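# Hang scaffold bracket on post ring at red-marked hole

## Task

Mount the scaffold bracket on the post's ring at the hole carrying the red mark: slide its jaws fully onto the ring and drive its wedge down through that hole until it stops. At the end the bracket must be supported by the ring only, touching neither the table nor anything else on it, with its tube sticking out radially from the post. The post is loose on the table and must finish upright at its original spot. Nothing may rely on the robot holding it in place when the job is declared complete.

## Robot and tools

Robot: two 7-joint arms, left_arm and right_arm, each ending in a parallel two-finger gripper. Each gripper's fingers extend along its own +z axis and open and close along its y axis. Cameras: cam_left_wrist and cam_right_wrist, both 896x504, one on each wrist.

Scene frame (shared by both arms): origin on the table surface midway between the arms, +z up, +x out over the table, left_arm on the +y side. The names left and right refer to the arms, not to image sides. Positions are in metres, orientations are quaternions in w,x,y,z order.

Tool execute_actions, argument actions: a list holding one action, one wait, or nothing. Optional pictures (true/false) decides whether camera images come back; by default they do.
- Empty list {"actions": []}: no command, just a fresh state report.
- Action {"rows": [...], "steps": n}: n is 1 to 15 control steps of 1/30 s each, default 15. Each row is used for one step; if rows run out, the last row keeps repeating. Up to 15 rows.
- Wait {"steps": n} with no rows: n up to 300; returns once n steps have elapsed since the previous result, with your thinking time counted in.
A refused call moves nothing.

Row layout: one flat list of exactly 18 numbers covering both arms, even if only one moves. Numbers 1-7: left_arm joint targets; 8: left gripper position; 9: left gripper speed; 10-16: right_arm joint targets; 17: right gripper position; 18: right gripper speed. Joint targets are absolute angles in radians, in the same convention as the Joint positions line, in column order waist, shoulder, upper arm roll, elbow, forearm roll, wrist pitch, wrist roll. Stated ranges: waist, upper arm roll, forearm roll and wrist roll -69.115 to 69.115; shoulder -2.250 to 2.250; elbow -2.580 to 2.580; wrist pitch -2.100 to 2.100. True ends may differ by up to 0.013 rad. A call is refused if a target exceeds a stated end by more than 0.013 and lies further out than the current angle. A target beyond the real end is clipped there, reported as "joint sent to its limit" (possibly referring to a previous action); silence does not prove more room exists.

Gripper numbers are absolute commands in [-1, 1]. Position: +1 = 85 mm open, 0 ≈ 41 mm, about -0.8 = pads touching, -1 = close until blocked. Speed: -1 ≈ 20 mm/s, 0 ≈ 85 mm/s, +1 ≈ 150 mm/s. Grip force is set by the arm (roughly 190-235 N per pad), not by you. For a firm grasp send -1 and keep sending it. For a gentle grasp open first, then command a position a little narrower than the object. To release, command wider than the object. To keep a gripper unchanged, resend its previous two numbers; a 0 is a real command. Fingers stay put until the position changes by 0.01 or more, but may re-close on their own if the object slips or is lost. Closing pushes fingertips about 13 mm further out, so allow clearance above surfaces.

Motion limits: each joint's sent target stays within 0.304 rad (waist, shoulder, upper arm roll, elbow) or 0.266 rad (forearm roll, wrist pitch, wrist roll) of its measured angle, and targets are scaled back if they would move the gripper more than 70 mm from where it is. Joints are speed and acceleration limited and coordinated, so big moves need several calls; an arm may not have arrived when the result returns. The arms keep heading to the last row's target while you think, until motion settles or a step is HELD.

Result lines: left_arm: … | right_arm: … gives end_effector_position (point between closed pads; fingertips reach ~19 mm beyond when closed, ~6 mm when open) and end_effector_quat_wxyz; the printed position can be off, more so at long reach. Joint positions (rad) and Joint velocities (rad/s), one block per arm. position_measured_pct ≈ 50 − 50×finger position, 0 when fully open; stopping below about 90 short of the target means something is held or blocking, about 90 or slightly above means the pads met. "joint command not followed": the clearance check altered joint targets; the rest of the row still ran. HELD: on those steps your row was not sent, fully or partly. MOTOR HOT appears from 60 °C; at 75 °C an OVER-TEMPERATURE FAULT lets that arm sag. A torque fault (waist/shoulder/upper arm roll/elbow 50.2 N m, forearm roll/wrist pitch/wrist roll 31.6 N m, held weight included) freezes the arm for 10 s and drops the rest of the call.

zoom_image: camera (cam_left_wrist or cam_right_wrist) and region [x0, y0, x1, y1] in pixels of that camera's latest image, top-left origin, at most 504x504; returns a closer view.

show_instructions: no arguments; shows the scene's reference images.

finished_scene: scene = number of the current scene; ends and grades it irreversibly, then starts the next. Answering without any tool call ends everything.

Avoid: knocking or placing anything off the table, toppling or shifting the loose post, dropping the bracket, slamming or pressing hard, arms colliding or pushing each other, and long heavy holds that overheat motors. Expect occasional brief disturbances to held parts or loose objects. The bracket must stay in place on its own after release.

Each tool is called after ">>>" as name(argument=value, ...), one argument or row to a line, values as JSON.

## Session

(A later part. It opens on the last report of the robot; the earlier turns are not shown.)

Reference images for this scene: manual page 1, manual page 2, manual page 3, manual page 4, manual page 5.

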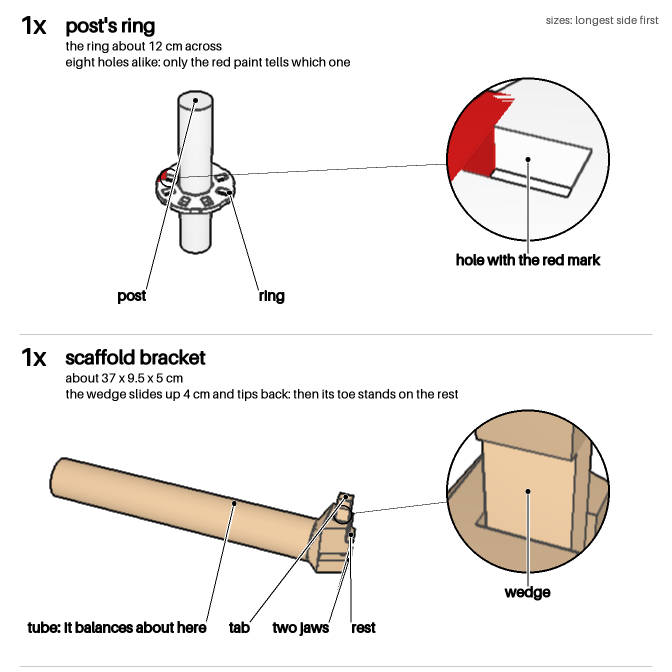

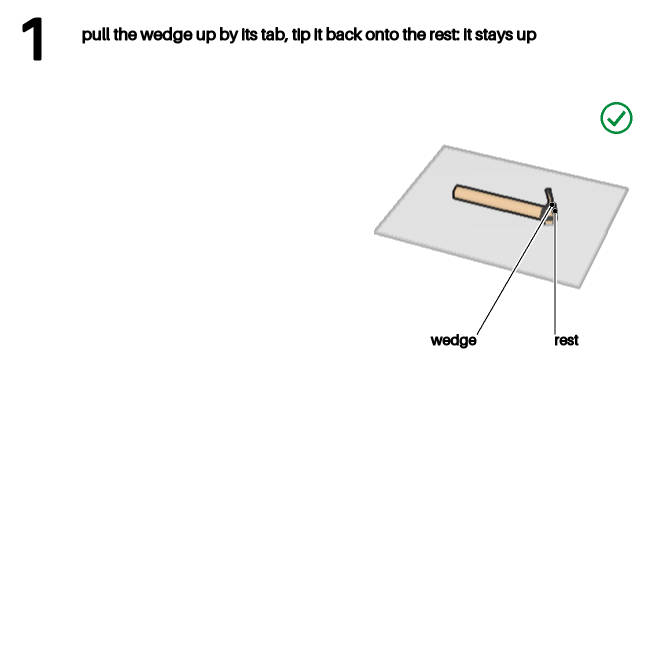

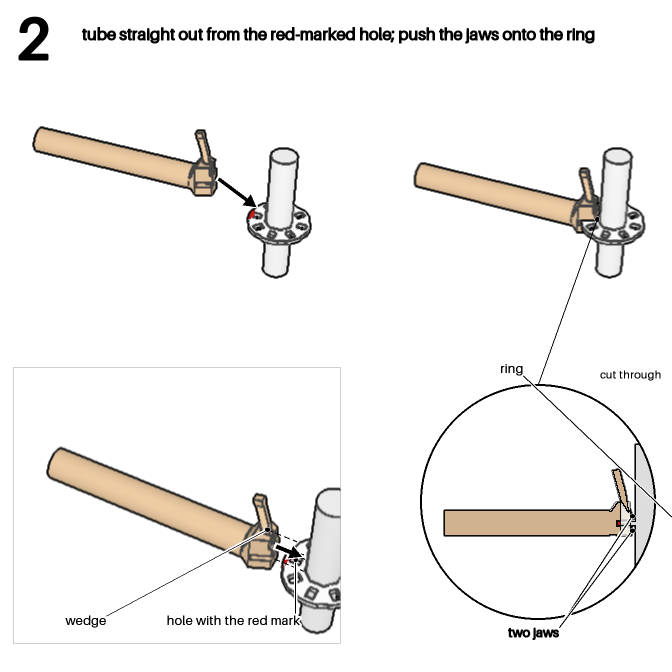

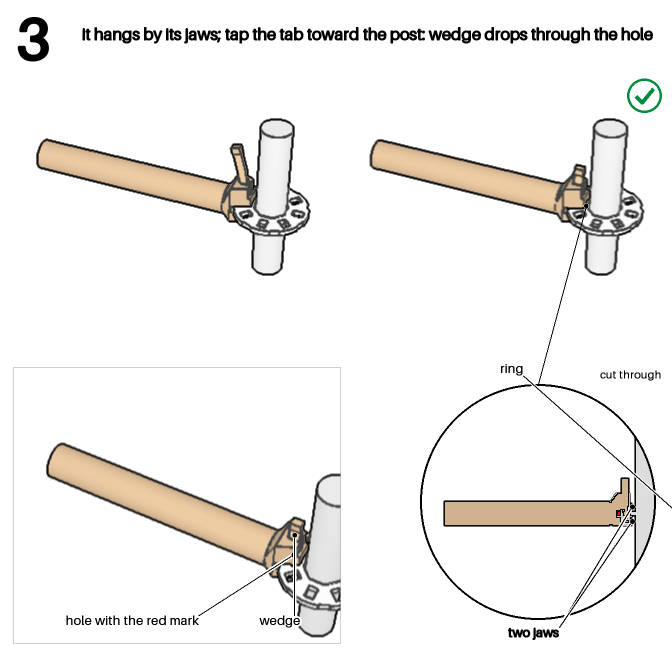

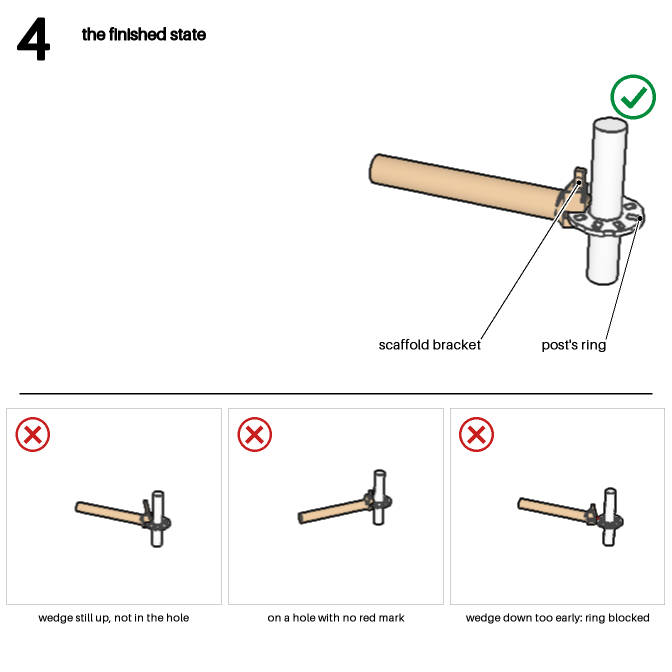

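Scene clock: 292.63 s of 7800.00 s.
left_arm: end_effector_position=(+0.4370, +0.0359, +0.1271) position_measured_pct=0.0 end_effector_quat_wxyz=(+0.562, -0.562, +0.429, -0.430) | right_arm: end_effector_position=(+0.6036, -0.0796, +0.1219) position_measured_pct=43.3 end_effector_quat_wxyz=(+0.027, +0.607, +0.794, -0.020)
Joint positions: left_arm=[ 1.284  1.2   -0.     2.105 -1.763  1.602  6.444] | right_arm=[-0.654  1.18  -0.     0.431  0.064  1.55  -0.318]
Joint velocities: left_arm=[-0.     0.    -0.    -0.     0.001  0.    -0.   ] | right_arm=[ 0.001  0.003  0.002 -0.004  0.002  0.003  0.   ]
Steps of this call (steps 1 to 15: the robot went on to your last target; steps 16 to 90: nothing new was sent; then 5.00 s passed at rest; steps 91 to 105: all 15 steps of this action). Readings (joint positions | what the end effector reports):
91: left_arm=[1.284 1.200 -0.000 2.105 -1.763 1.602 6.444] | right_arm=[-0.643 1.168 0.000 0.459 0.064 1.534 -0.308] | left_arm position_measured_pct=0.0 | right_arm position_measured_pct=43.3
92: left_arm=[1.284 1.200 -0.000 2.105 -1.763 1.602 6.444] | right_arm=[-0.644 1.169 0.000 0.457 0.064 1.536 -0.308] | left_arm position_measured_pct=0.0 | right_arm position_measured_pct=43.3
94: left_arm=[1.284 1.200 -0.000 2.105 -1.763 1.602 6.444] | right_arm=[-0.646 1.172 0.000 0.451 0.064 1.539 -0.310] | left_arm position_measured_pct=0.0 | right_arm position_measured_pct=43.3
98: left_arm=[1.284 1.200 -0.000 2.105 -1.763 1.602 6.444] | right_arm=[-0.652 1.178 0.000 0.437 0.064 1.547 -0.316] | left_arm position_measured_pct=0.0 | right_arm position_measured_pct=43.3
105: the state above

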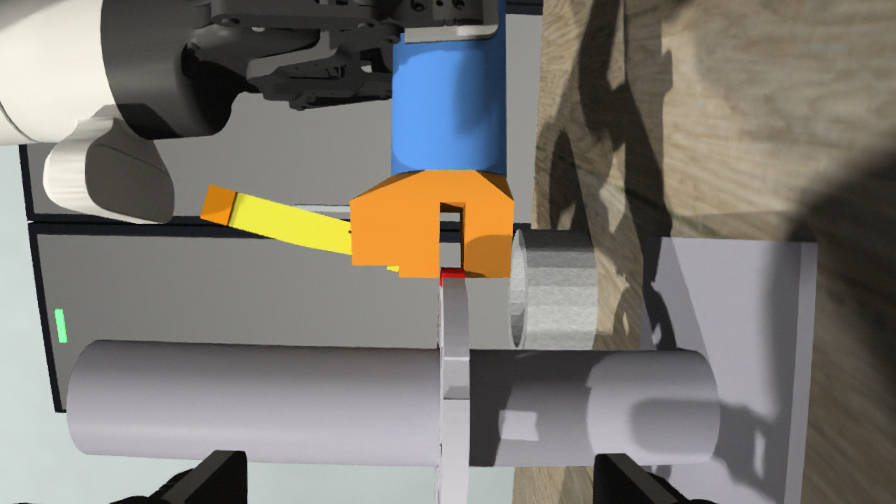

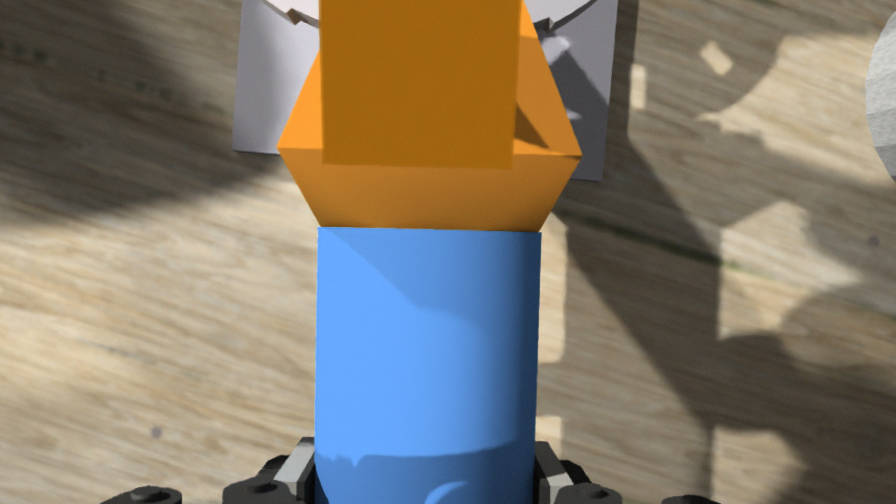

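>>> execute_actions(
  actions=[
    {"rows":[[1.284,1.2003,0,2.1054,-1.763,1.6024,6.4444,1,1,-0.6547,1.1757,0,0.4418,0.0638,1.5446,-0.3191,-1,-0.3],[1.284,1.2003,0,2.1054,-1.763,1.6024,6.4444,1,1,-0.6551,1.1712,0,0.4524,0.0638,1.5388,-0.3199,-1,-0.3],[1.284,1.2003,0,2.1054,-1.763,1.6024,6.4444,1,1,-0.6555,1.1668,0,0.4629,0.0637,1.5329,-0.3208,-1,-0.3],[1.284,1.2003,0,2.1054,-1.763,1.6024,6.4444,1,1,-0.6555,1.1668,0,0.4629,0.0637,1.5329,-0.3208,-1,-0.3],[1.284,1.2003,0,2.1054,-1.763,1.6024,6.4444,1,1,-0.6555,1.1668,0,0.4629,0.0637,1.5329,-0.3208,-1,-0.3],[1.284,1.2003,0,2.1054,-1.763,1.6024,6.4444,1,1,-0.6585,1.1701,0,0.4554,0.0636,1.5372,-0.3235,-1,-0.3],[1.284,1.2003,0,2.1054,-1.763,1.6024,6.4444,1,1,-0.6616,1.1736,0,0.4476,0.0635,1.5417,-0.3263,-1,-0.3],[1.284,1.2003,0,2.1054,-1.763,1.6024,6.4444,1,1,-0.6646,1.1771,0,0.4396,0.0635,1.5463,-0.329,-1,-0.3],[1.284,1.2003,0,2.1054,-1.763,1.6024,6.4444,1,1,-0.6676,1.1808,0,0.4314,0.0634,1.5511,-0.3317,-1,-0.3],[1.284,1.2003,0,2.1054,-1.763,1.6024,6.4444,1,1,-0.6707,1.1846,0,0.423,0.0633,1.5559,-0.3345,-1,-0.3],[1.284,1.2003,0,2.1054,-1.763,1.6024,6.4444,1,1,-0.6737,1.1885,0,0.4143,0.0632,1.5609,-0.3372,-1,-0.3]],"steps":15},
  ],
  pictures=false,
)

>>> execute_actions(
  actions=[
    {"steps":5},
  ],
)

>>> zoom_image(
  camera="cam_right_wrist",
  region=[180, 0, 680, 250],
)

Scene clock: 312.73 s of 7800.00 s.
left_arm: end_effector_position=(+0.4370, +0.0359, +0.1271) position_measured_pct=0.0 end_effector_quat_wxyz=(+0.562, -0.562, +0.429, -0.430) | right_arm: end_effector_position=(+0.5972, -0.0677, +0.1212) position_measured_pct=43.3 end_effector_quat_wxyz=(+0.026, +0.607, +0.794, -0.020)
Joint positions: left_arm=[ 1.284  1.2   -0.     2.105 -1.763  1.602  6.444] | right_arm=[-0.673  1.187 -0.001  0.418  0.062  1.559 -0.336]
Joint velocities: left_arm=[ 0.     0.001 -0.    -0.001  0.001 -0.    -0.   ] | right_arm=[-0.027  0.015 -0.005 -0.044 -0.004  0.028 -0.014]
Steps of this call (steps 1 to 15: the robot went on to your last target; steps 16 to 90: nothing new was sent; then 16.60 s passed at rest; steps 91 to 105: all 15 steps of this action). Readings (joint positions | what the end effector reports):
91: left_arm=[1.284 1.200 -0.000 2.105 -1.763 1.602 6.444] | right_arm=[-0.654 1.179 0.000 0.432 0.064 1.550 -0.318] | left_arm position_measured_pct=0.0 | right_arm position_measured_pct=43.3
92: left_arm=[1.284 1.200 -0.000 2.105 -1.763 1.602 6.444] | right_arm=[-0.654 1.178 0.000 0.436 0.064 1.548 -0.319] | left_arm position_measured_pct=0.0 | right_arm position_measured_pct=43.3
94: left_arm=[1.284 1.200 -0.000 2.105 -1.763 1.602 6.444] | right_arm=[-0.655 1.172 0.000 0.448 0.064 1.541 -0.320] | left_arm position_measured_pct=0.0 | right_arm position_measured_pct=43.3
98: left_arm=[1.284 1.200 -0.000 2.105 -1.763 1.602 6.444] | right_arm=[-0.658 1.172 0.001 0.452 0.064 1.539 -0.323] | left_arm position_measured_pct=0.0 | right_arm position_measured_pct=43.3
105: the state above

Scene clock: 312.90 s of 7800.00 s.
left_arm: end_effector_position=(+0.4370, +0.0359, +0.1271) position_measured_pct=0.0 end_effector_quat_wxyz=(+0.562, -0.562, +0.429, -0.430) | right_arm: end_effector_position=(+0.5973, -0.0673, +0.1214) position_measured_pct=43.3 end_effector_quat_wxyz=(+0.027, +0.607, +0.794, -0.020)
Joint positions: left_arm=[ 1.284  1.2   -0.     2.105 -1.763  1.602  6.444] | right_arm=[-0.674  1.188 -0.     0.415  0.063  1.561 -0.337]
Joint velocities: left_arm=[-0.    -0.     0.     0.001  0.    -0.001  0.   ] | right_arm=[ 0.002  0.004  0.003 -0.005  0.002  0.002 -0.002]
Steps of this call (steps 1 to 5: the robot went on to your last target). Readings (joint positions | what the end effector reports):
1: left_arm=[1.284 1.200 -0.000 2.105 -1.763 1.602 6.444] | right_arm=[-0.673 1.187 -0.001 0.416 0.063 1.560 -0.337] | left_arm position_measured_pct=0.0 | right_arm position_measured_pct=43.3
2: left_arm=[1.284 1.200 -0.000 2.105 -1.763 1.602 6.444] | right_arm=[-0.674 1.188 -0.001 0.416 0.063 1.560 -0.337] | left_arm position_measured_pct=0.0 | right_arm position_measured_pct=43.3
4: left_arm=[1.284 1.200 -0.000 2.105 -1.763 1.602 6.444] | right_arm=[-0.674 1.188 -0.000 0.415 0.063 1.561 -0.337] | left_arm position_measured_pct=0.0 | right_arm position_measured_pct=43.3
5: the state above

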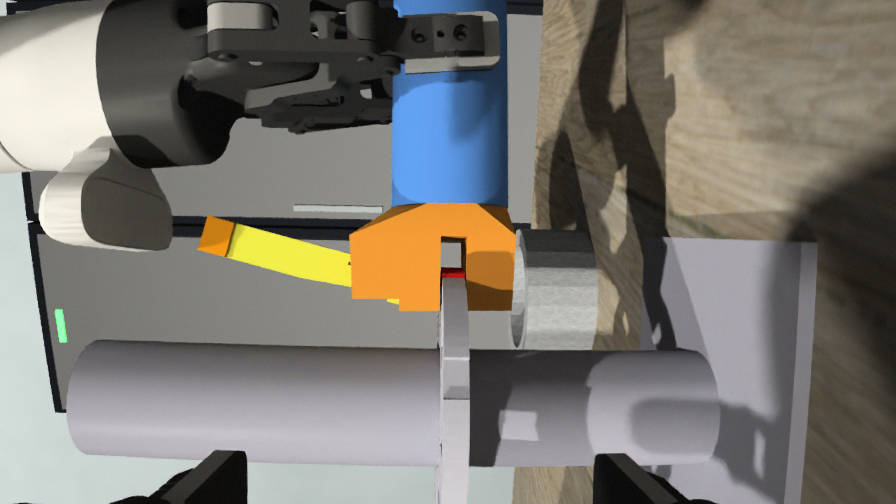

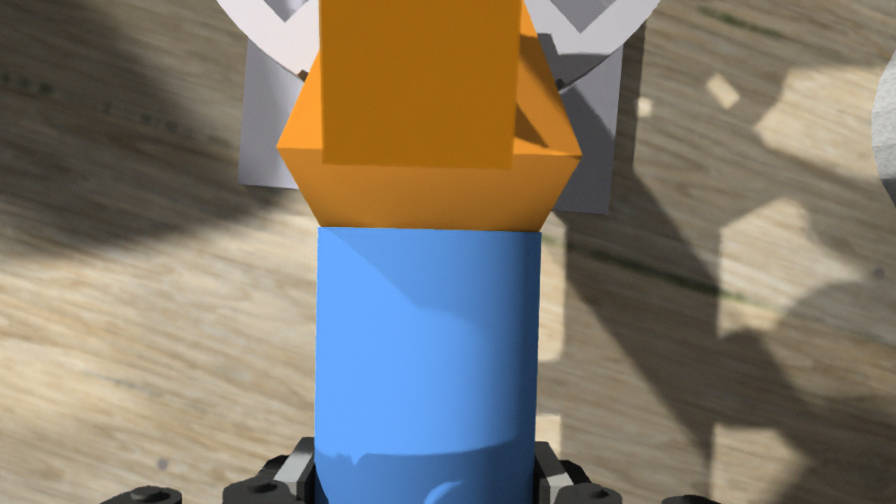

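Region (180, 0, 680, 250) of cam_right_wrist's 896x504 image, scaled by 1.008.

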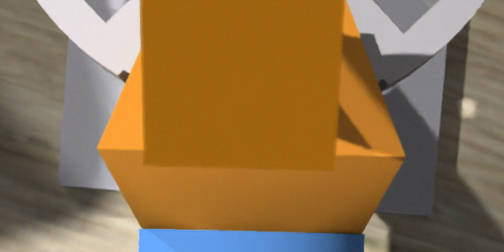

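>>> execute_actions(
  actions=[
    {"rows":[[1.284,1.2003,0,2.1054,-1.763,1.6024,6.4444,1,1,-0.6762,1.1919,0,0.4067,0.0632,1.5653,-0.3394,-1,-0.3],[1.284,1.2003,0,2.1054,-1.763,1.6024,6.4444,1,1,-0.6787,1.1953,0,0.399,0.0631,1.5697,-0.3416,-1,-0.3],[1.284,1.2003,0,2.1054,-1.763,1.6024,6.4444,1,1,-0.6812,1.1989,0,0.3911,0.0631,1.5743,-0.3438,-1,-0.3],[1.284,1.2003,0,2.1054,-1.763,1.6024,6.4444,1,1,-0.6837,1.2025,0,0.383,0.063,1.5789,-0.346,-1,-0.3],[1.284,1.2003,0,2.1054,-1.763,1.6024,6.4444,1,1,-0.6862,1.2062,0,0.3747,0.063,1.5837,-0.3482,-1,-0.3],[1.284,1.2003,0,2.1054,-1.763,1.6024,6.4444,1,1,-0.6887,1.21,0,0.3662,0.0629,1.5886,-0.3504,-1,-0.3],[1.284,1.2003,0,2.1054,-1.763,1.6024,6.4444,1,1,-0.69,1.2119,0,0.3618,0.0629,1.5911,-0.3515,-1,-0.3],[1.284,1.2003,0,2.1054,-1.763,1.6024,6.4444,1,1,-0.6912,1.2139,0,0.3574,0.0629,1.5936,-0.3526,-1,-0.3]],"steps":15},
  ],
)

>>> zoom_image(
  camera="cam_left_wrist",
  region=[380, 220, 530, 370],
)

Scene clock: 321.43 s of 7800.00 s.
left_arm: end_effector_position=(+0.4370, +0.0359, +0.1271) position_measured_pct=0.0 end_effector_quat_wxyz=(+0.562, -0.562, +0.429, -0.430) | right_arm: end_effector_position=(+0.5941, -0.0553, +0.1213) position_measured_pct=43.3 end_effector_quat_wxyz=(+0.027, +0.608, +0.793, -0.021)
Joint positions: left_arm=[ 1.284  1.2   -0.     2.105 -1.763  1.602  6.444] | right_arm=[-0.691  1.213  0.     0.358  0.063  1.594 -0.352]
Joint velocities: left_arm=[ 0.     0.001 -0.    -0.    -0.     0.001  0.001] | right_arm=[-0.002  0.006  0.001 -0.008  0.     0.004  0.   ]
Steps of this call (steps 1 to 15: the robot went on to your last target; steps 16 to 90: nothing new was sent; then 5.03 s passed at rest; steps 91 to 105: all 15 steps of this action). Readings (joint positions | what the end effector reports):
91: left_arm=[1.284 1.200 -0.000 2.105 -1.763 1.602 6.444] | right_arm=[-0.674 1.189 0.000 0.413 0.063 1.561 -0.337] | left_arm position_measured_pct=0.0 | right_arm position_measured_pct=43.3
92: left_arm=[1.284 1.200 -0.000 2.105 -1.763 1.602 6.444] | right_arm=[-0.675 1.191 0.000 0.410 0.064 1.563 -0.338] | left_arm position_measured_pct=0.0 | right_arm position_measured_pct=43.3
94: left_arm=[1.284 1.200 -0.000 2.105 -1.763 1.602 6.444] | right_arm=[-0.678 1.195 0.001 0.401 0.064 1.569 -0.341] | left_arm position_measured_pct=0.0 | right_arm position_measured_pct=43.3
98: left_arm=[1.284 1.200 -0.000 2.105 -1.763 1.602 6.444] | right_arm=[-0.686 1.207 0.000 0.374 0.063 1.584 -0.348] | left_arm position_measured_pct=0.0 | right_arm position_measured_pct=43.3
105: the state above

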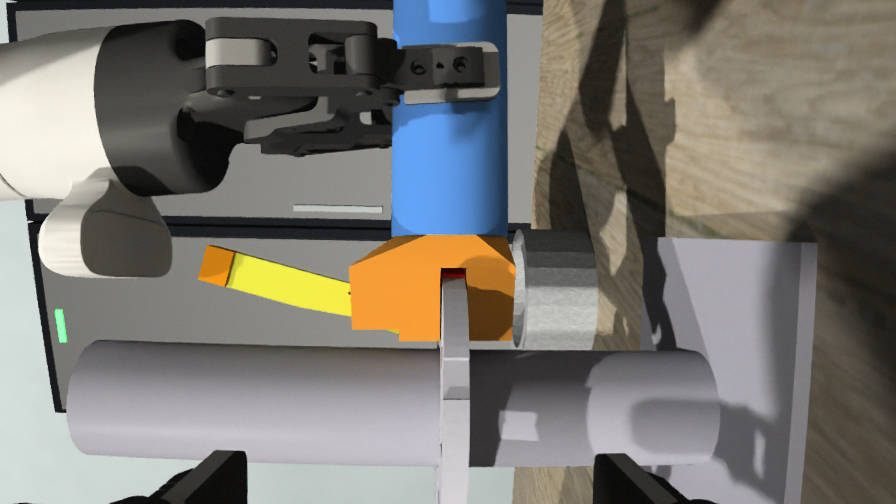

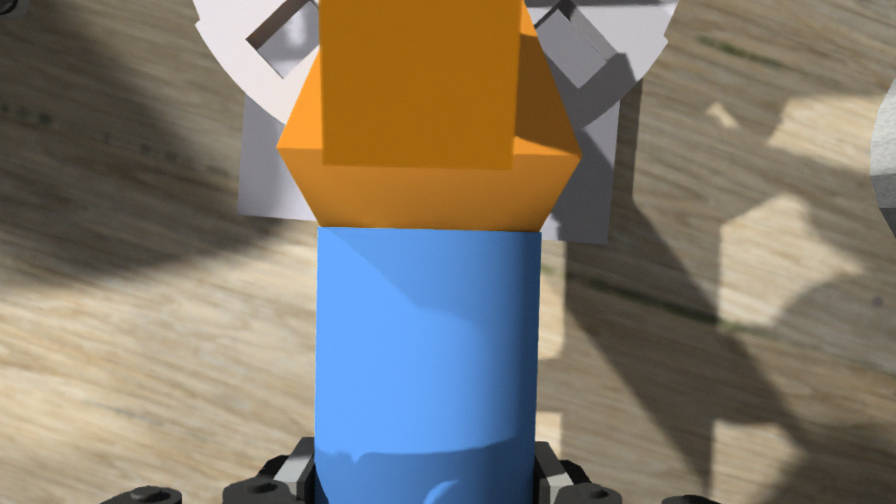

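Region (380, 220, 530, 370) of cam_left_wrist's 896x504 image, scaled by 3.360.

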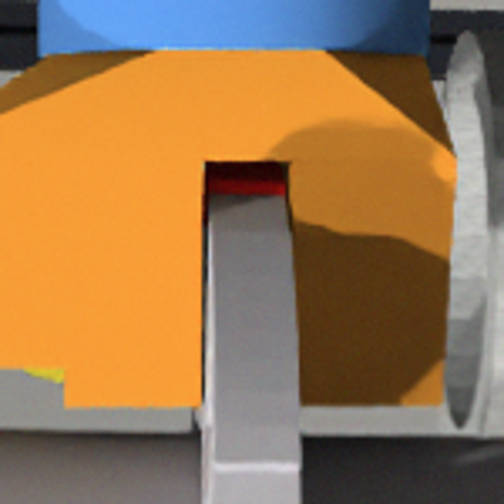

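>>> execute_actions(
  actions=[],
)

Scene clock: 331.00 s of 7800.00 s.
left_arm: end_effector_position=(+0.4370, +0.0359, +0.1271) position_measured_pct=0.0 end_effector_quat_wxyz=(+0.562, -0.562, +0.429, -0.430) | right_arm: end_effector_position=(+0.5941, -0.0552, +0.1210) position_measured_pct=43.3 end_effector_quat_wxyz=(+0.027, +0.608, +0.793, -0.021)
Joint positions: left_arm=[ 1.284  1.2   -0.     2.105 -1.763  1.602  6.444] | right_arm=[-0.691  1.214  0.     0.357  0.063  1.594 -0.353]
Joint velocities: left_arm=[-0.    -0.001  0.     0.    -0.001 -0.002 -0.   ] | right_arm=[-0.002  0.    -0.     0.001  0.     0.     0.001]
Steps of this call (steps 1 to 15: the robot went on to your last target; steps 16 to 90: nothing new was sent; then 6.57 s passed at rest). Readings (joint positions | what the end effector reports):
1: left_arm=[1.284 1.200 -0.000 2.105 -1.763 1.602 6.444] | right_arm=[-0.691 1.213 0.000 0.358 0.063 1.594 -0.352] | left_arm position_measured_pct=0.0 | right_arm position_measured_pct=43.3
2: left_arm=[1.284 1.200 -0.000 2.105 -1.763 1.602 6.444] | right_arm=[-0.691 1.214 0.000 0.358 0.063 1.594 -0.353] | left_arm position_measured_pct=0.0 | right_arm position_measured_pct=43.3
4: left_arm=[1.284 1.200 -0.000 2.105 -1.763 1.602 6.444] | right_arm=[-0.691 1.214 0.000 0.358 0.063 1.594 -0.353] | left_arm position_measured_pct=0.0 | right_arm position_measured_pct=43.3
8: left_arm=[1.284 1.200 -0.000 2.105 -1.763 1.602 6.444] | right_arm=[-0.691 1.214 0.000 0.358 0.063 1.594 -0.353] | left_arm position_measured_pct=0.0 | right_arm position_measured_pct=43.3
90: the state above
All arms were judged still, so your last target was given up. Only a new action makes them travel on or press farther. Fingers that are still opening or closing keep moving.

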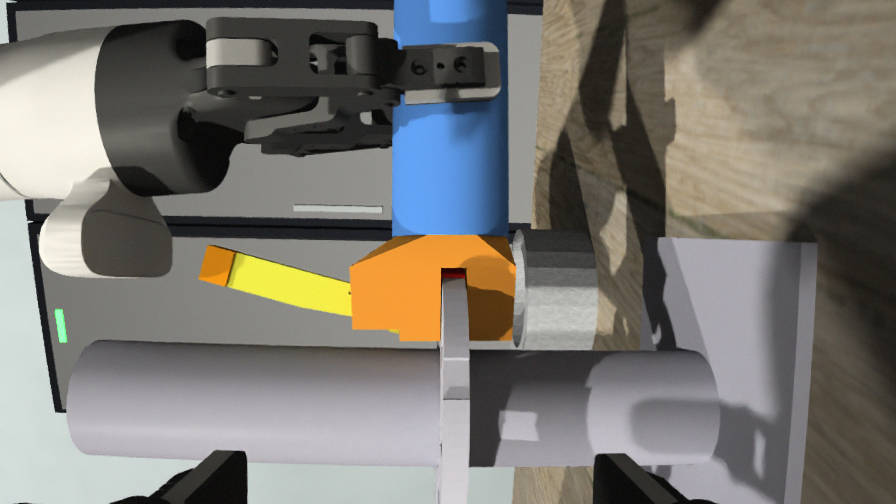

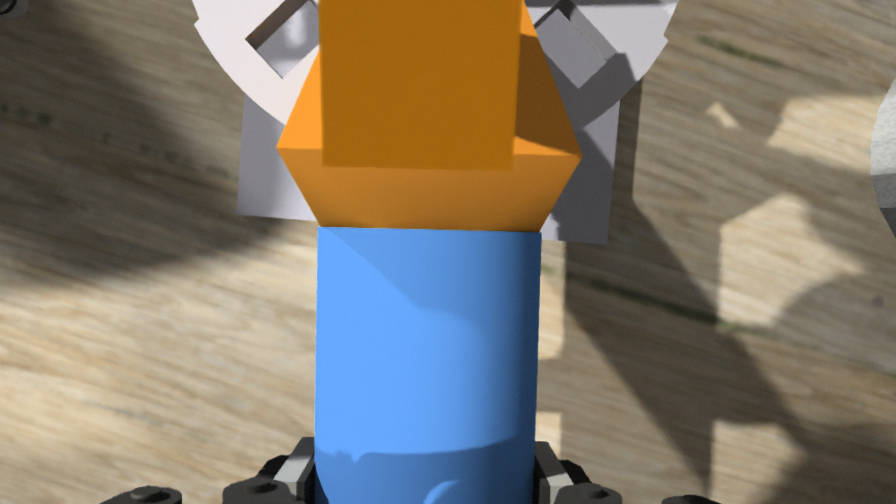

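>>> execute_actions(
  actions=[
    {"rows":[[1.284,1.2003,0,2.1054,-1.763,1.6024,6.4444,1,1,-0.6925,1.2159,0,0.3530,0.0629,1.5962,-0.3537,-1,-0.3],[1.284,1.2003,0,2.1054,-1.763,1.6024,6.4444,1,1,-0.6925,1.2159,0,0.3530,0.0629,1.5962,-0.3537,-1,-0.3],[1.284,1.2003,0,2.1054,-1.763,1.6024,6.4444,1,1,-0.6925,1.2159,0,0.3530,0.0629,1.5962,-0.3537,-1,-0.3],[1.284,1.2003,0,2.1054,-1.763,1.6024,6.4444,1,1,-0.6925,1.2159,0,0.3530,0.0629,1.5962,-0.3537,-1,-0.3],[1.284,1.2003,0,2.1054,-1.763,1.6024,6.4444,1,1,-0.6925,1.2159,0,0.3530,0.0629,1.5962,-0.3537,-1,-0.3],[1.284,1.2003,0,2.1054,-1.763,1.6024,6.4444,1,1,-0.6937,1.2178,0,0.3485,0.0628,1.5987,-0.3548,-1,-0.3]],"steps":15},
  ],
)

>>> zoom_image(
  camera="cam_left_wrist",
  region=[340, 220, 560, 380],
)

Scene clock: 336.30 s of 7800.00 s.
left_arm: end_effector_position=(+0.4370, +0.0359, +0.1271) position_measured_pct=0.0 end_effector_quat_wxyz=(+0.562, -0.562, +0.429, -0.430) | right_arm: end_effector_position=(+0.5941, -0.0551, +0.1208) position_measured_pct=43.3 end_effector_quat_wxyz=(+0.027, +0.608, +0.793, -0.022)
Joint positions: left_arm=[ 1.284  1.2   -0.     2.105 -1.763  1.602  6.444] | right_arm=[-0.692  1.218  0.001  0.349  0.064  1.6   -0.355]
Joint velocities: left_arm=[-0.    -0.    -0.    -0.    -0.     0.002 -0.   ] | right_arm=[-0.001  0.001 -0.    -0.001 -0.001  0.001 -0.001]
Steps of this call (steps 1 to 90: nothing new was sent; then 1.80 s passed at rest; steps 91 to 105: all 15 steps of this action). Readings (joint positions | what the end effector reports):
91: left_arm=[1.284 1.200 -0.000 2.105 -1.763 1.602 6.444] | right_arm=[-0.691 1.214 0.000 0.357 0.063 1.594 -0.353] | left_arm position_measured_pct=0.0 | right_arm position_measured_pct=43.3
92: left_arm=[1.284 1.200 -0.000 2.105 -1.763 1.602 6.444] | right_arm=[-0.691 1.215 0.001 0.355 0.064 1.595 -0.353] | left_arm position_measured_pct=0.0 | right_arm position_measured_pct=43.3
94: left_arm=[1.284 1.200 -0.000 2.105 -1.763 1.602 6.444] | right_arm=[-0.691 1.216 0.001 0.354 0.064 1.596 -0.353] | left_arm position_measured_pct=0.0 | right_arm position_measured_pct=43.3
98: left_arm=[1.284 1.200 -0.000 2.105 -1.763 1.602 6.444] | right_arm=[-0.692 1.217 0.001 0.351 0.064 1.599 -0.354] | left_arm position_measured_pct=0.0 | right_arm position_measured_pct=43.3
105: the state above

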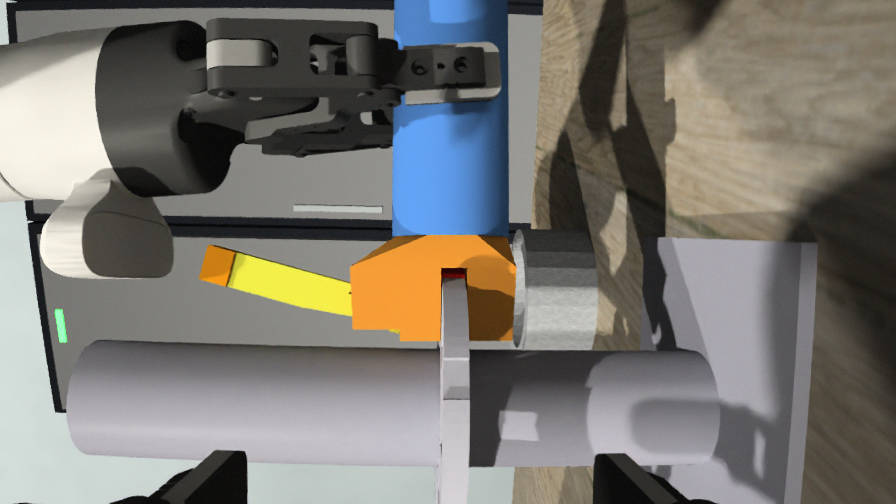

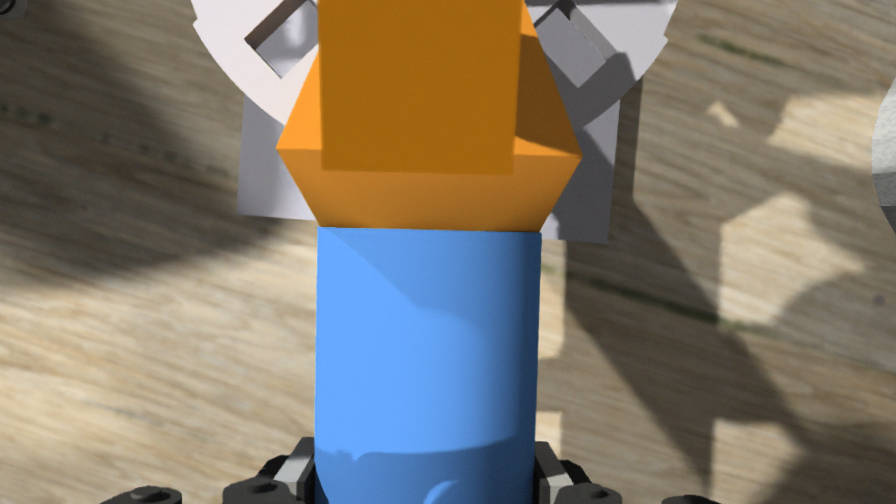

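Region (340, 220, 560, 380) of cam_left_wrist's 896x504 image, scaled by 2.291; it fills the top 367 rows of this view, and the rest is white.

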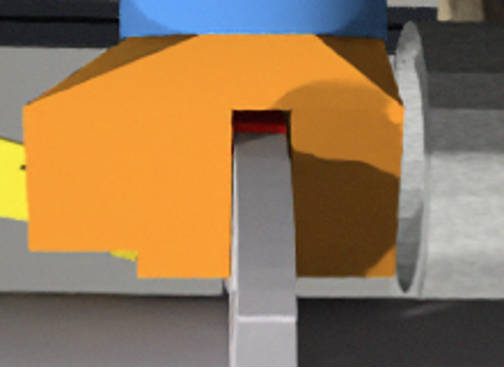

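>>> execute_actions(
  actions=[
    {"rows":[[1.284,1.2003,0,2.1054,-1.763,1.6024,6.4444,1,1,-0.6918,1.2150,0,0.3550,0.0629,1.5950,-0.3532,-1,-0.3],[1.284,1.2003,0,2.1054,-1.763,1.6024,6.4444,1,1,-0.6918,1.2150,0,0.3550,0.0629,1.5950,-0.3532,-1,-0.3],[1.284,1.2003,0,2.1054,-1.763,1.6024,6.4444,1,1,-0.6918,1.2150,0,0.3550,0.0629,1.5950,-0.3532,-1,-0.3],[1.284,1.2003,0,2.1054,-1.763,1.6024,6.4444,1,1,-0.6918,1.2150,0,0.3550,0.0629,1.5950,-0.3532,1,-0.2]],"steps":15},
  ],
)

Scene clock: 343.70 s of 7800.00 s.
left_arm: end_effector_position=(+0.4370, +0.0359, +0.1271) position_measured_pct=0.0 end_effector_quat_wxyz=(+0.562, -0.562, +0.429, -0.430) | right_arm: end_effector_position=(+0.5939, -0.0542, +0.1218) position_measured_pct=19.4 end_effector_quat_wxyz=(+0.027, +0.608, +0.794, -0.020)
Joint positions: left_arm=[ 1.284  1.2   -0.     2.105 -1.763  1.602  6.444] | right_arm=[-0.692  1.214 -0.     0.355  0.063  1.595 -0.353]
Joint velocities: left_arm=[-0.     0.001  0.     0.     0.001  0.001  0.001] | right_arm=[ 0.001  0.014  0.     0.004  0.001 -0.001  0.   ]
Steps of this call (steps 1 to 15: the robot went on to your last target; steps 16 to 90: nothing new was sent; then 3.90 s passed at rest; steps 91 to 105: all 15 steps of this action). Readings (joint positions | what the end effector reports):
91: left_arm=[1.284 1.200 -0.000 2.105 -1.763 1.602 6.444] | right_arm=[-0.691 1.218 0.001 0.350 0.064 1.599 -0.354] | left_arm position_measured_pct=0.0 | right_arm position_measured_pct=43.3
92: left_arm=[1.284 1.200 -0.000 2.105 -1.763 1.602 6.444] | right_arm=[-0.691 1.217 0.001 0.352 0.063 1.598 -0.354] | left_arm position_measured_pct=0.0 | right_arm position_measured_pct=43.3
94: left_arm=[1.284 1.200 -0.000 2.105 -1.763 1.602 6.444] | right_arm=[-0.691 1.216 0.000 0.354 0.063 1.596 -0.353] | left_arm position_measured_pct=0.0 | right_arm position_measured_pct=43.3
98: left_arm=[1.284 1.200 -0.000 2.105 -1.763 1.602 6.444] | right_arm=[-0.691 1.210 0.001 0.351 0.064 1.596 -0.353] | left_arm position_measured_pct=0.0 | right_arm position_measured_pct=36.9
105: the state above

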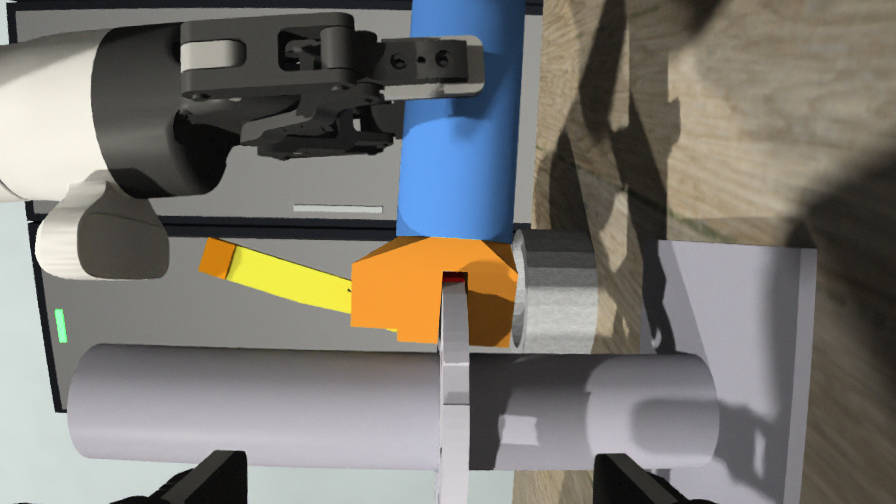

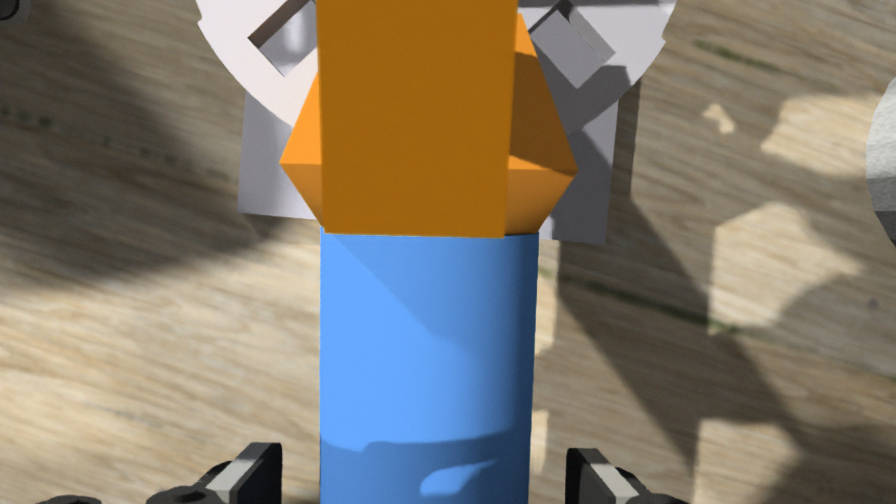

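>>> execute_actions(
  actions=[
    {"rows":[[1.284,1.1,0,2.1,-1.763,1.6,6.44,1,1,-0.6918,1.17,0,0.34,0.0629,1.655,-0.3532,1,-0.2],[1.284,1.1,0,2.1,-1.763,1.6,6.44,1,1,-0.6918,1.17,0,0.34,0.0629,1.655,-0.3532,1,-0.2],[1.284,1.1,0,2.1,-1.763,1.6,6.44,1,1,-0.6918,1.17,0,0.34,0.0629,1.655,-0.3532,1,-0.2],[1.284,1.0,0,2.1,-1.763,1.6,6.44,1,1,-0.6918,1.17,0,0.34,0.0629,1.655,-0.3532,1,-0.2],[1.284,1.0,0,2.1,-1.763,1.6,6.44,1,1,-0.6918,1.13,0,0.34,0.0629,1.695,-0.3532,1,-0.2],[1.284,1.0,0,2.1,-1.763,1.6,6.44,1,1,-0.6918,1.13,0,0.34,0.0629,1.695,-0.3532,1,-0.2],[1.284,0.9,0,2.1,-1.763,1.6,6.44,1,1,-0.6918,1.07,0,0.34,0.0629,1.755,-0.3532,1,-0.2]],"steps":15},
  ],
)

Scene clock: 348.37 s of 7800.00 s.
left_arm: end_effector_position=(+0.4503, +0.0090, +0.2467) position_measured_pct=0.0 end_effector_quat_wxyz=(-0.511, +0.601, -0.334, +0.516) | right_arm: end_effector_position=(+0.5701, -0.0708, +0.2256) position_measured_pct=0.0 end_effector_quat_wxyz=(+0.026, +0.612, +0.791, -0.020)
Joint positions: left_arm=[ 1.284  0.914 -0.     2.1   -1.763  1.601  6.44 ] | right_arm=[-0.692  1.072  0.     0.338  0.063  1.754 -0.353]
Joint velocities: left_arm=[ 0.    -0.205 -0.001 -0.001  0.002  0.002 -0.   ] | right_arm=[-0.001 -0.024 -0.002  0.017 -0.001  0.02  -0.   ]
Steps of this call (steps 1 to 15: the robot went on to your last target; steps 16 to 90: nothing new was sent; then 1.17 s passed at rest; steps 91 to 105: all 15 steps of this action). Readings (joint positions | what the end effector reports):
91: left_arm=[1.284 1.199 0.000 2.105 -1.763 1.602 6.444] | right_arm=[-0.692 1.214 -0.000 0.355 0.063 1.596 -0.353] | left_arm position_measured_pct=0.0 | right_arm position_measured_pct=0.0
92: left_arm=[1.284 1.192 0.000 2.105 -1.763 1.601 6.444] | right_arm=[-0.692 1.209 -0.000 0.354 0.063 1.602 -0.353] | left_arm position_measured_pct=0.0 | right_arm position_measured_pct=0.0
94: left_arm=[1.284 1.162 0.000 2.104 -1.763 1.600 6.443] | right_arm=[-0.692 1.188 -0.000 0.347 0.063 1.631 -0.353] | left_arm position_measured_pct=0.0 | right_arm position_measured_pct=0.0
98: left_arm=[1.284 1.057 0.000 2.101 -1.763 1.600 6.441] | right_arm=[-0.692 1.138 -0.000 0.342 0.063 1.685 -0.353] | left_arm position_measured_pct=0.0 | right_arm position_measured_pct=0.0
105: the state above

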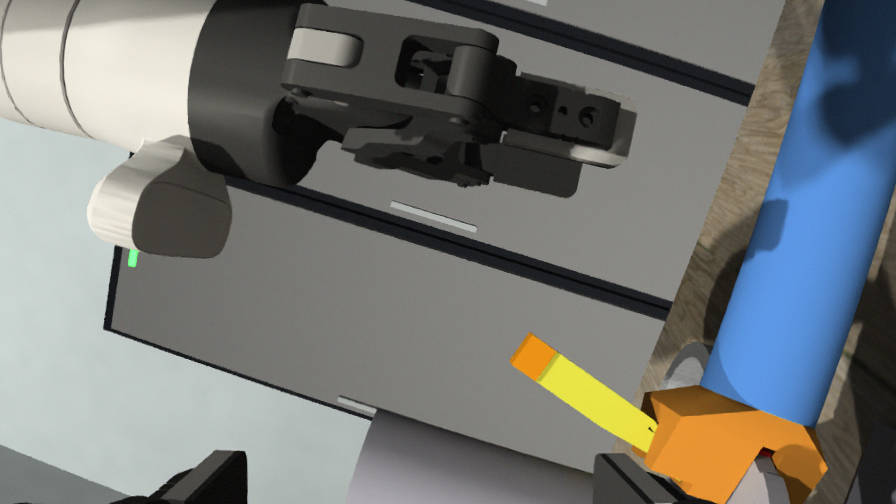

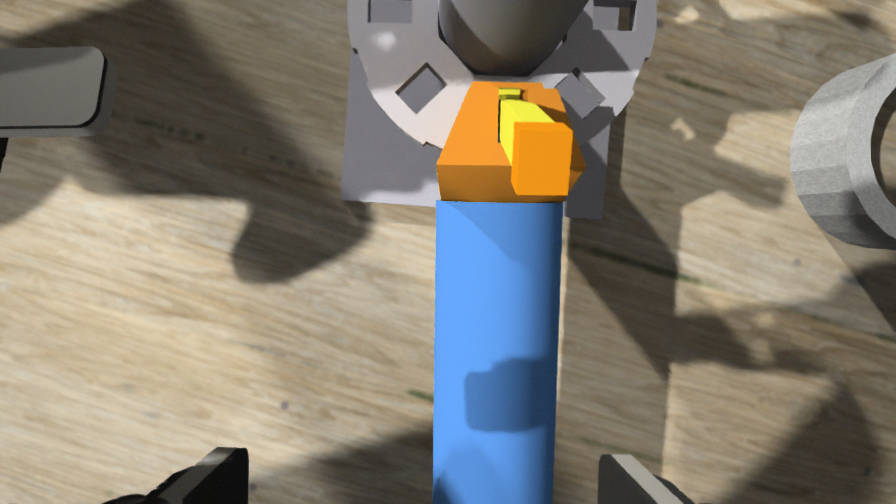

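>>> execute_actions(
  actions=[
    {"rows":[[1.2,0.7,0,2.0,-1.6,1.6,6.2,1,1,-0.55,0.9,0,0.55,0.03,1.72,-0.3532,1,-0.2],[1.2,0.7,0,2.0,-1.6,1.6,6.2,1,1,-0.55,0.9,0,0.55,0.03,1.72,-0.3532,1,-0.2],[1.2,0.7,0,2.0,-1.6,1.6,6.2,1,1,-0.55,0.9,0,0.55,0.03,1.72,-0.3532,1,-0.2],[1.2,0.7,0,2.0,-1.6,1.6,6.2,1,1,-0.55,0.9,0,0.55,0.03,1.72,-0.3532,1,-0.2],[1.2,0.7,0,2.0,-1.6,1.6,6.2,1,1,-0.55,0.9,0,0.55,0.03,1.72,-0.3532,1,-0.2],[1.1,0.5,0,1.9,-1.4,1.6,5.6,1,1,-0.2,0.6,0,1.0,0,1.55,-0.3532,1,-0.2]],"steps":15},
  ],
  pictures=false,
)

>>> execute_actions(
  actions=[
    {"rows":[[1.1,0.5,0,1.9,-1.4,1.6,5.6,1,1,-0.2,0.6,0,1.0,0,1.55,-0.3532,1,-0.2]],"steps":10},
  ],
  pictures=false,
)

>>> execute_actions(
  actions=[
    {"rows":[[0.7,0.3,0,1.3,-0.6,1.6,4.6,-1,1,-0.2,0.6,0,1.0,0,1.55,-0.3532,1,-0.2]],"steps":15},
  ],
  pictures=false,
)

Scene clock: 353.73 s of 7800.00 s.
left_arm: end_effector_position=(+0.4612, +0.1154, +0.3702) position_measured_pct=0.0 end_effector_quat_wxyz=(-0.562, +0.696, -0.172, +0.413) | right_arm: end_effector_position=(+0.6010, -0.2191, +0.3045) position_measured_pct=0.0 end_effector_quat_wxyz=(+0.023, +0.699, +0.715, +0.022)
Joint positions: left_arm=[ 1.14   0.585 -0.001  1.941 -1.482  1.601  6.062] | right_arm=[-0.452  0.822 -0.     0.609  0.025  1.652 -0.353]
Joint velocities: left_arm=[-0.256 -0.552 -0.009 -0.289  0.582  0.006 -1.214] | right_arm=[ 0.602 -0.533  0.005  0.634 -0.055 -0.246  0.001]
Steps of this call (steps 1 to 30: the robot went on to your last target; steps 31 to 90: nothing new was sent; then 1.87 s passed at rest; steps 91 to 105: all 15 steps of this action). Readings (joint positions | what the end effector reports):
91: left_arm=[1.283 0.899 0.000 2.100 -1.762 1.600 6.439] | right_arm=[-0.691 1.069 -0.000 0.341 0.063 1.755 -0.353] | left_arm position_measured_pct=0.0 | right_arm position_measured_pct=0.0
92: left_arm=[1.280 0.892 0.001 2.097 -1.758 1.599 6.433] | right_arm=[-0.687 1.064 -0.001 0.348 0.061 1.754 -0.353] | left_arm position_measured_pct=0.0 | right_arm position_measured_pct=0.0
94: left_arm=[1.268 0.862 0.001 2.083 -1.737 1.599 6.401] | right_arm=[-0.668 1.040 -0.002 0.376 0.057 1.749 -0.353] | left_arm position_measured_pct=0.0 | right_arm position_measured_pct=0.0
98: left_arm=[1.221 0.760 0.000 2.031 -1.652 1.600 6.290] | right_arm=[-0.593 0.958 -0.001 0.469 0.042 1.725 -0.353] | left_arm position_measured_pct=0.0 | right_arm position_measured_pct=0.0
105: the state above

Scene clock: 354.07 s of 7800.00 s.
left_arm: end_effector_position=(+0.4545, +0.1431, +0.3914) position_measured_pct=0.0 end_effector_quat_wxyz=(-0.609, +0.696, -0.247, +0.290) | right_arm: end_effector_position=(+0.5709, -0.3374, +0.3153) position_measured_pct=0.0 end_effector_quat_wxyz=(+0.009, +0.760, +0.650, +0.009)
Joint positions: left_arm=[ 1.103  0.505 -0.     1.902 -1.403  1.6    5.661] | right_arm=[-0.271  0.663  0.     0.876  0.007  1.579 -0.353]
Joint velocities: left_arm=[-0.034 -0.073 -0.001 -0.033  0.063  0.001 -0.971] | right_arm=[ 0.502 -0.437  0.005  0.866 -0.046 -0.2   -0.001]
Steps of this call (steps 1 to 10: all 10 steps of this action). Readings (joint positions | what the end effector reports):
1: left_arm=[1.132 0.568 -0.001 1.933 -1.464 1.601 6.022] | right_arm=[-0.432 0.804 -0.000 0.631 0.023 1.644 -0.353] | left_arm position_measured_pct=0.0 | right_arm position_measured_pct=0.0
2: left_arm=[1.125 0.555 -0.001 1.925 -1.449 1.601 5.981] | right_arm=[-0.413 0.787 0.000 0.654 0.021 1.636 -0.353] | left_arm position_measured_pct=0.0 | right_arm position_measured_pct=0.0
4: left_arm=[1.116 0.534 -0.001 1.915 -1.429 1.600 5.900] | right_arm=[-0.375 0.754 0.000 0.704 0.017 1.620 -0.353] | left_arm position_measured_pct=0.0 | right_arm position_measured_pct=0.0
8: left_arm=[1.106 0.512 -0.000 1.905 -1.409 1.600 5.737] | right_arm=[-0.306 0.693 0.000 0.817 0.011 1.592 -0.353] | left_arm position_measured_pct=0.0 | right_arm position_measured_pct=0.0
10: the state above

Scene clock: 354.57 s of 7800.00 s.
left_arm: end_effector_position=(+0.4696, +0.2486, +0.4529) position_measured_pct=65.1 end_effector_quat_wxyz=(-0.481, +0.857, -0.087, +0.160) | right_arm: end_effector_position=(+0.5443, -0.3798, +0.3114) position_measured_pct=0.0 end_effector_quat_wxyz=(-0.002, +0.782, +0.623, -0.004)
Joint positions: left_arm=[ 0.774  0.333 -0.001  1.489 -1.037  1.6    5.238] | right_arm=[-0.2    0.601  0.     1.     0.     1.55  -0.353]
Joint velocities: left_arm=[-0.501 -0.234 -0.009 -1.206  1.179  0.001 -1.192] | right_arm=[ 0.005 -0.005 -0.     0.001  0.     0.     0.   ]
Steps of this call (steps 1 to 15: all 15 steps of this action). Readings (joint positions | what the end effector reports):
1: left_arm=[1.100 0.503 0.000 1.900 -1.401 1.600 5.632] | right_arm=[-0.255 0.649 0.001 0.904 0.006 1.572 -0.353] | left_arm position_measured_pct=0.0 | right_arm position_measured_pct=0.0
2: left_arm=[1.093 0.497 0.001 1.895 -1.395 1.599 5.609] | right_arm=[-0.240 0.636 0.001 0.930 0.004 1.566 -0.353] | left_arm position_measured_pct=1.2 | right_arm position_measured_pct=0.0
4: left_arm=[1.062 0.474 0.002 1.867 -1.370 1.599 5.570] | right_arm=[-0.218 0.617 0.001 0.969 0.002 1.557 -0.353] | left_arm position_measured_pct=8.3 | right_arm position_measured_pct=0.0
8: left_arm=[0.952 0.413 0.001 1.759 -1.275 1.600 5.477] | right_arm=[-0.203 0.604 0.001 0.997 0.001 1.551 -0.353] | left_arm position_measured_pct=28.6 | right_arm position_measured_pct=0.0
15: the state above


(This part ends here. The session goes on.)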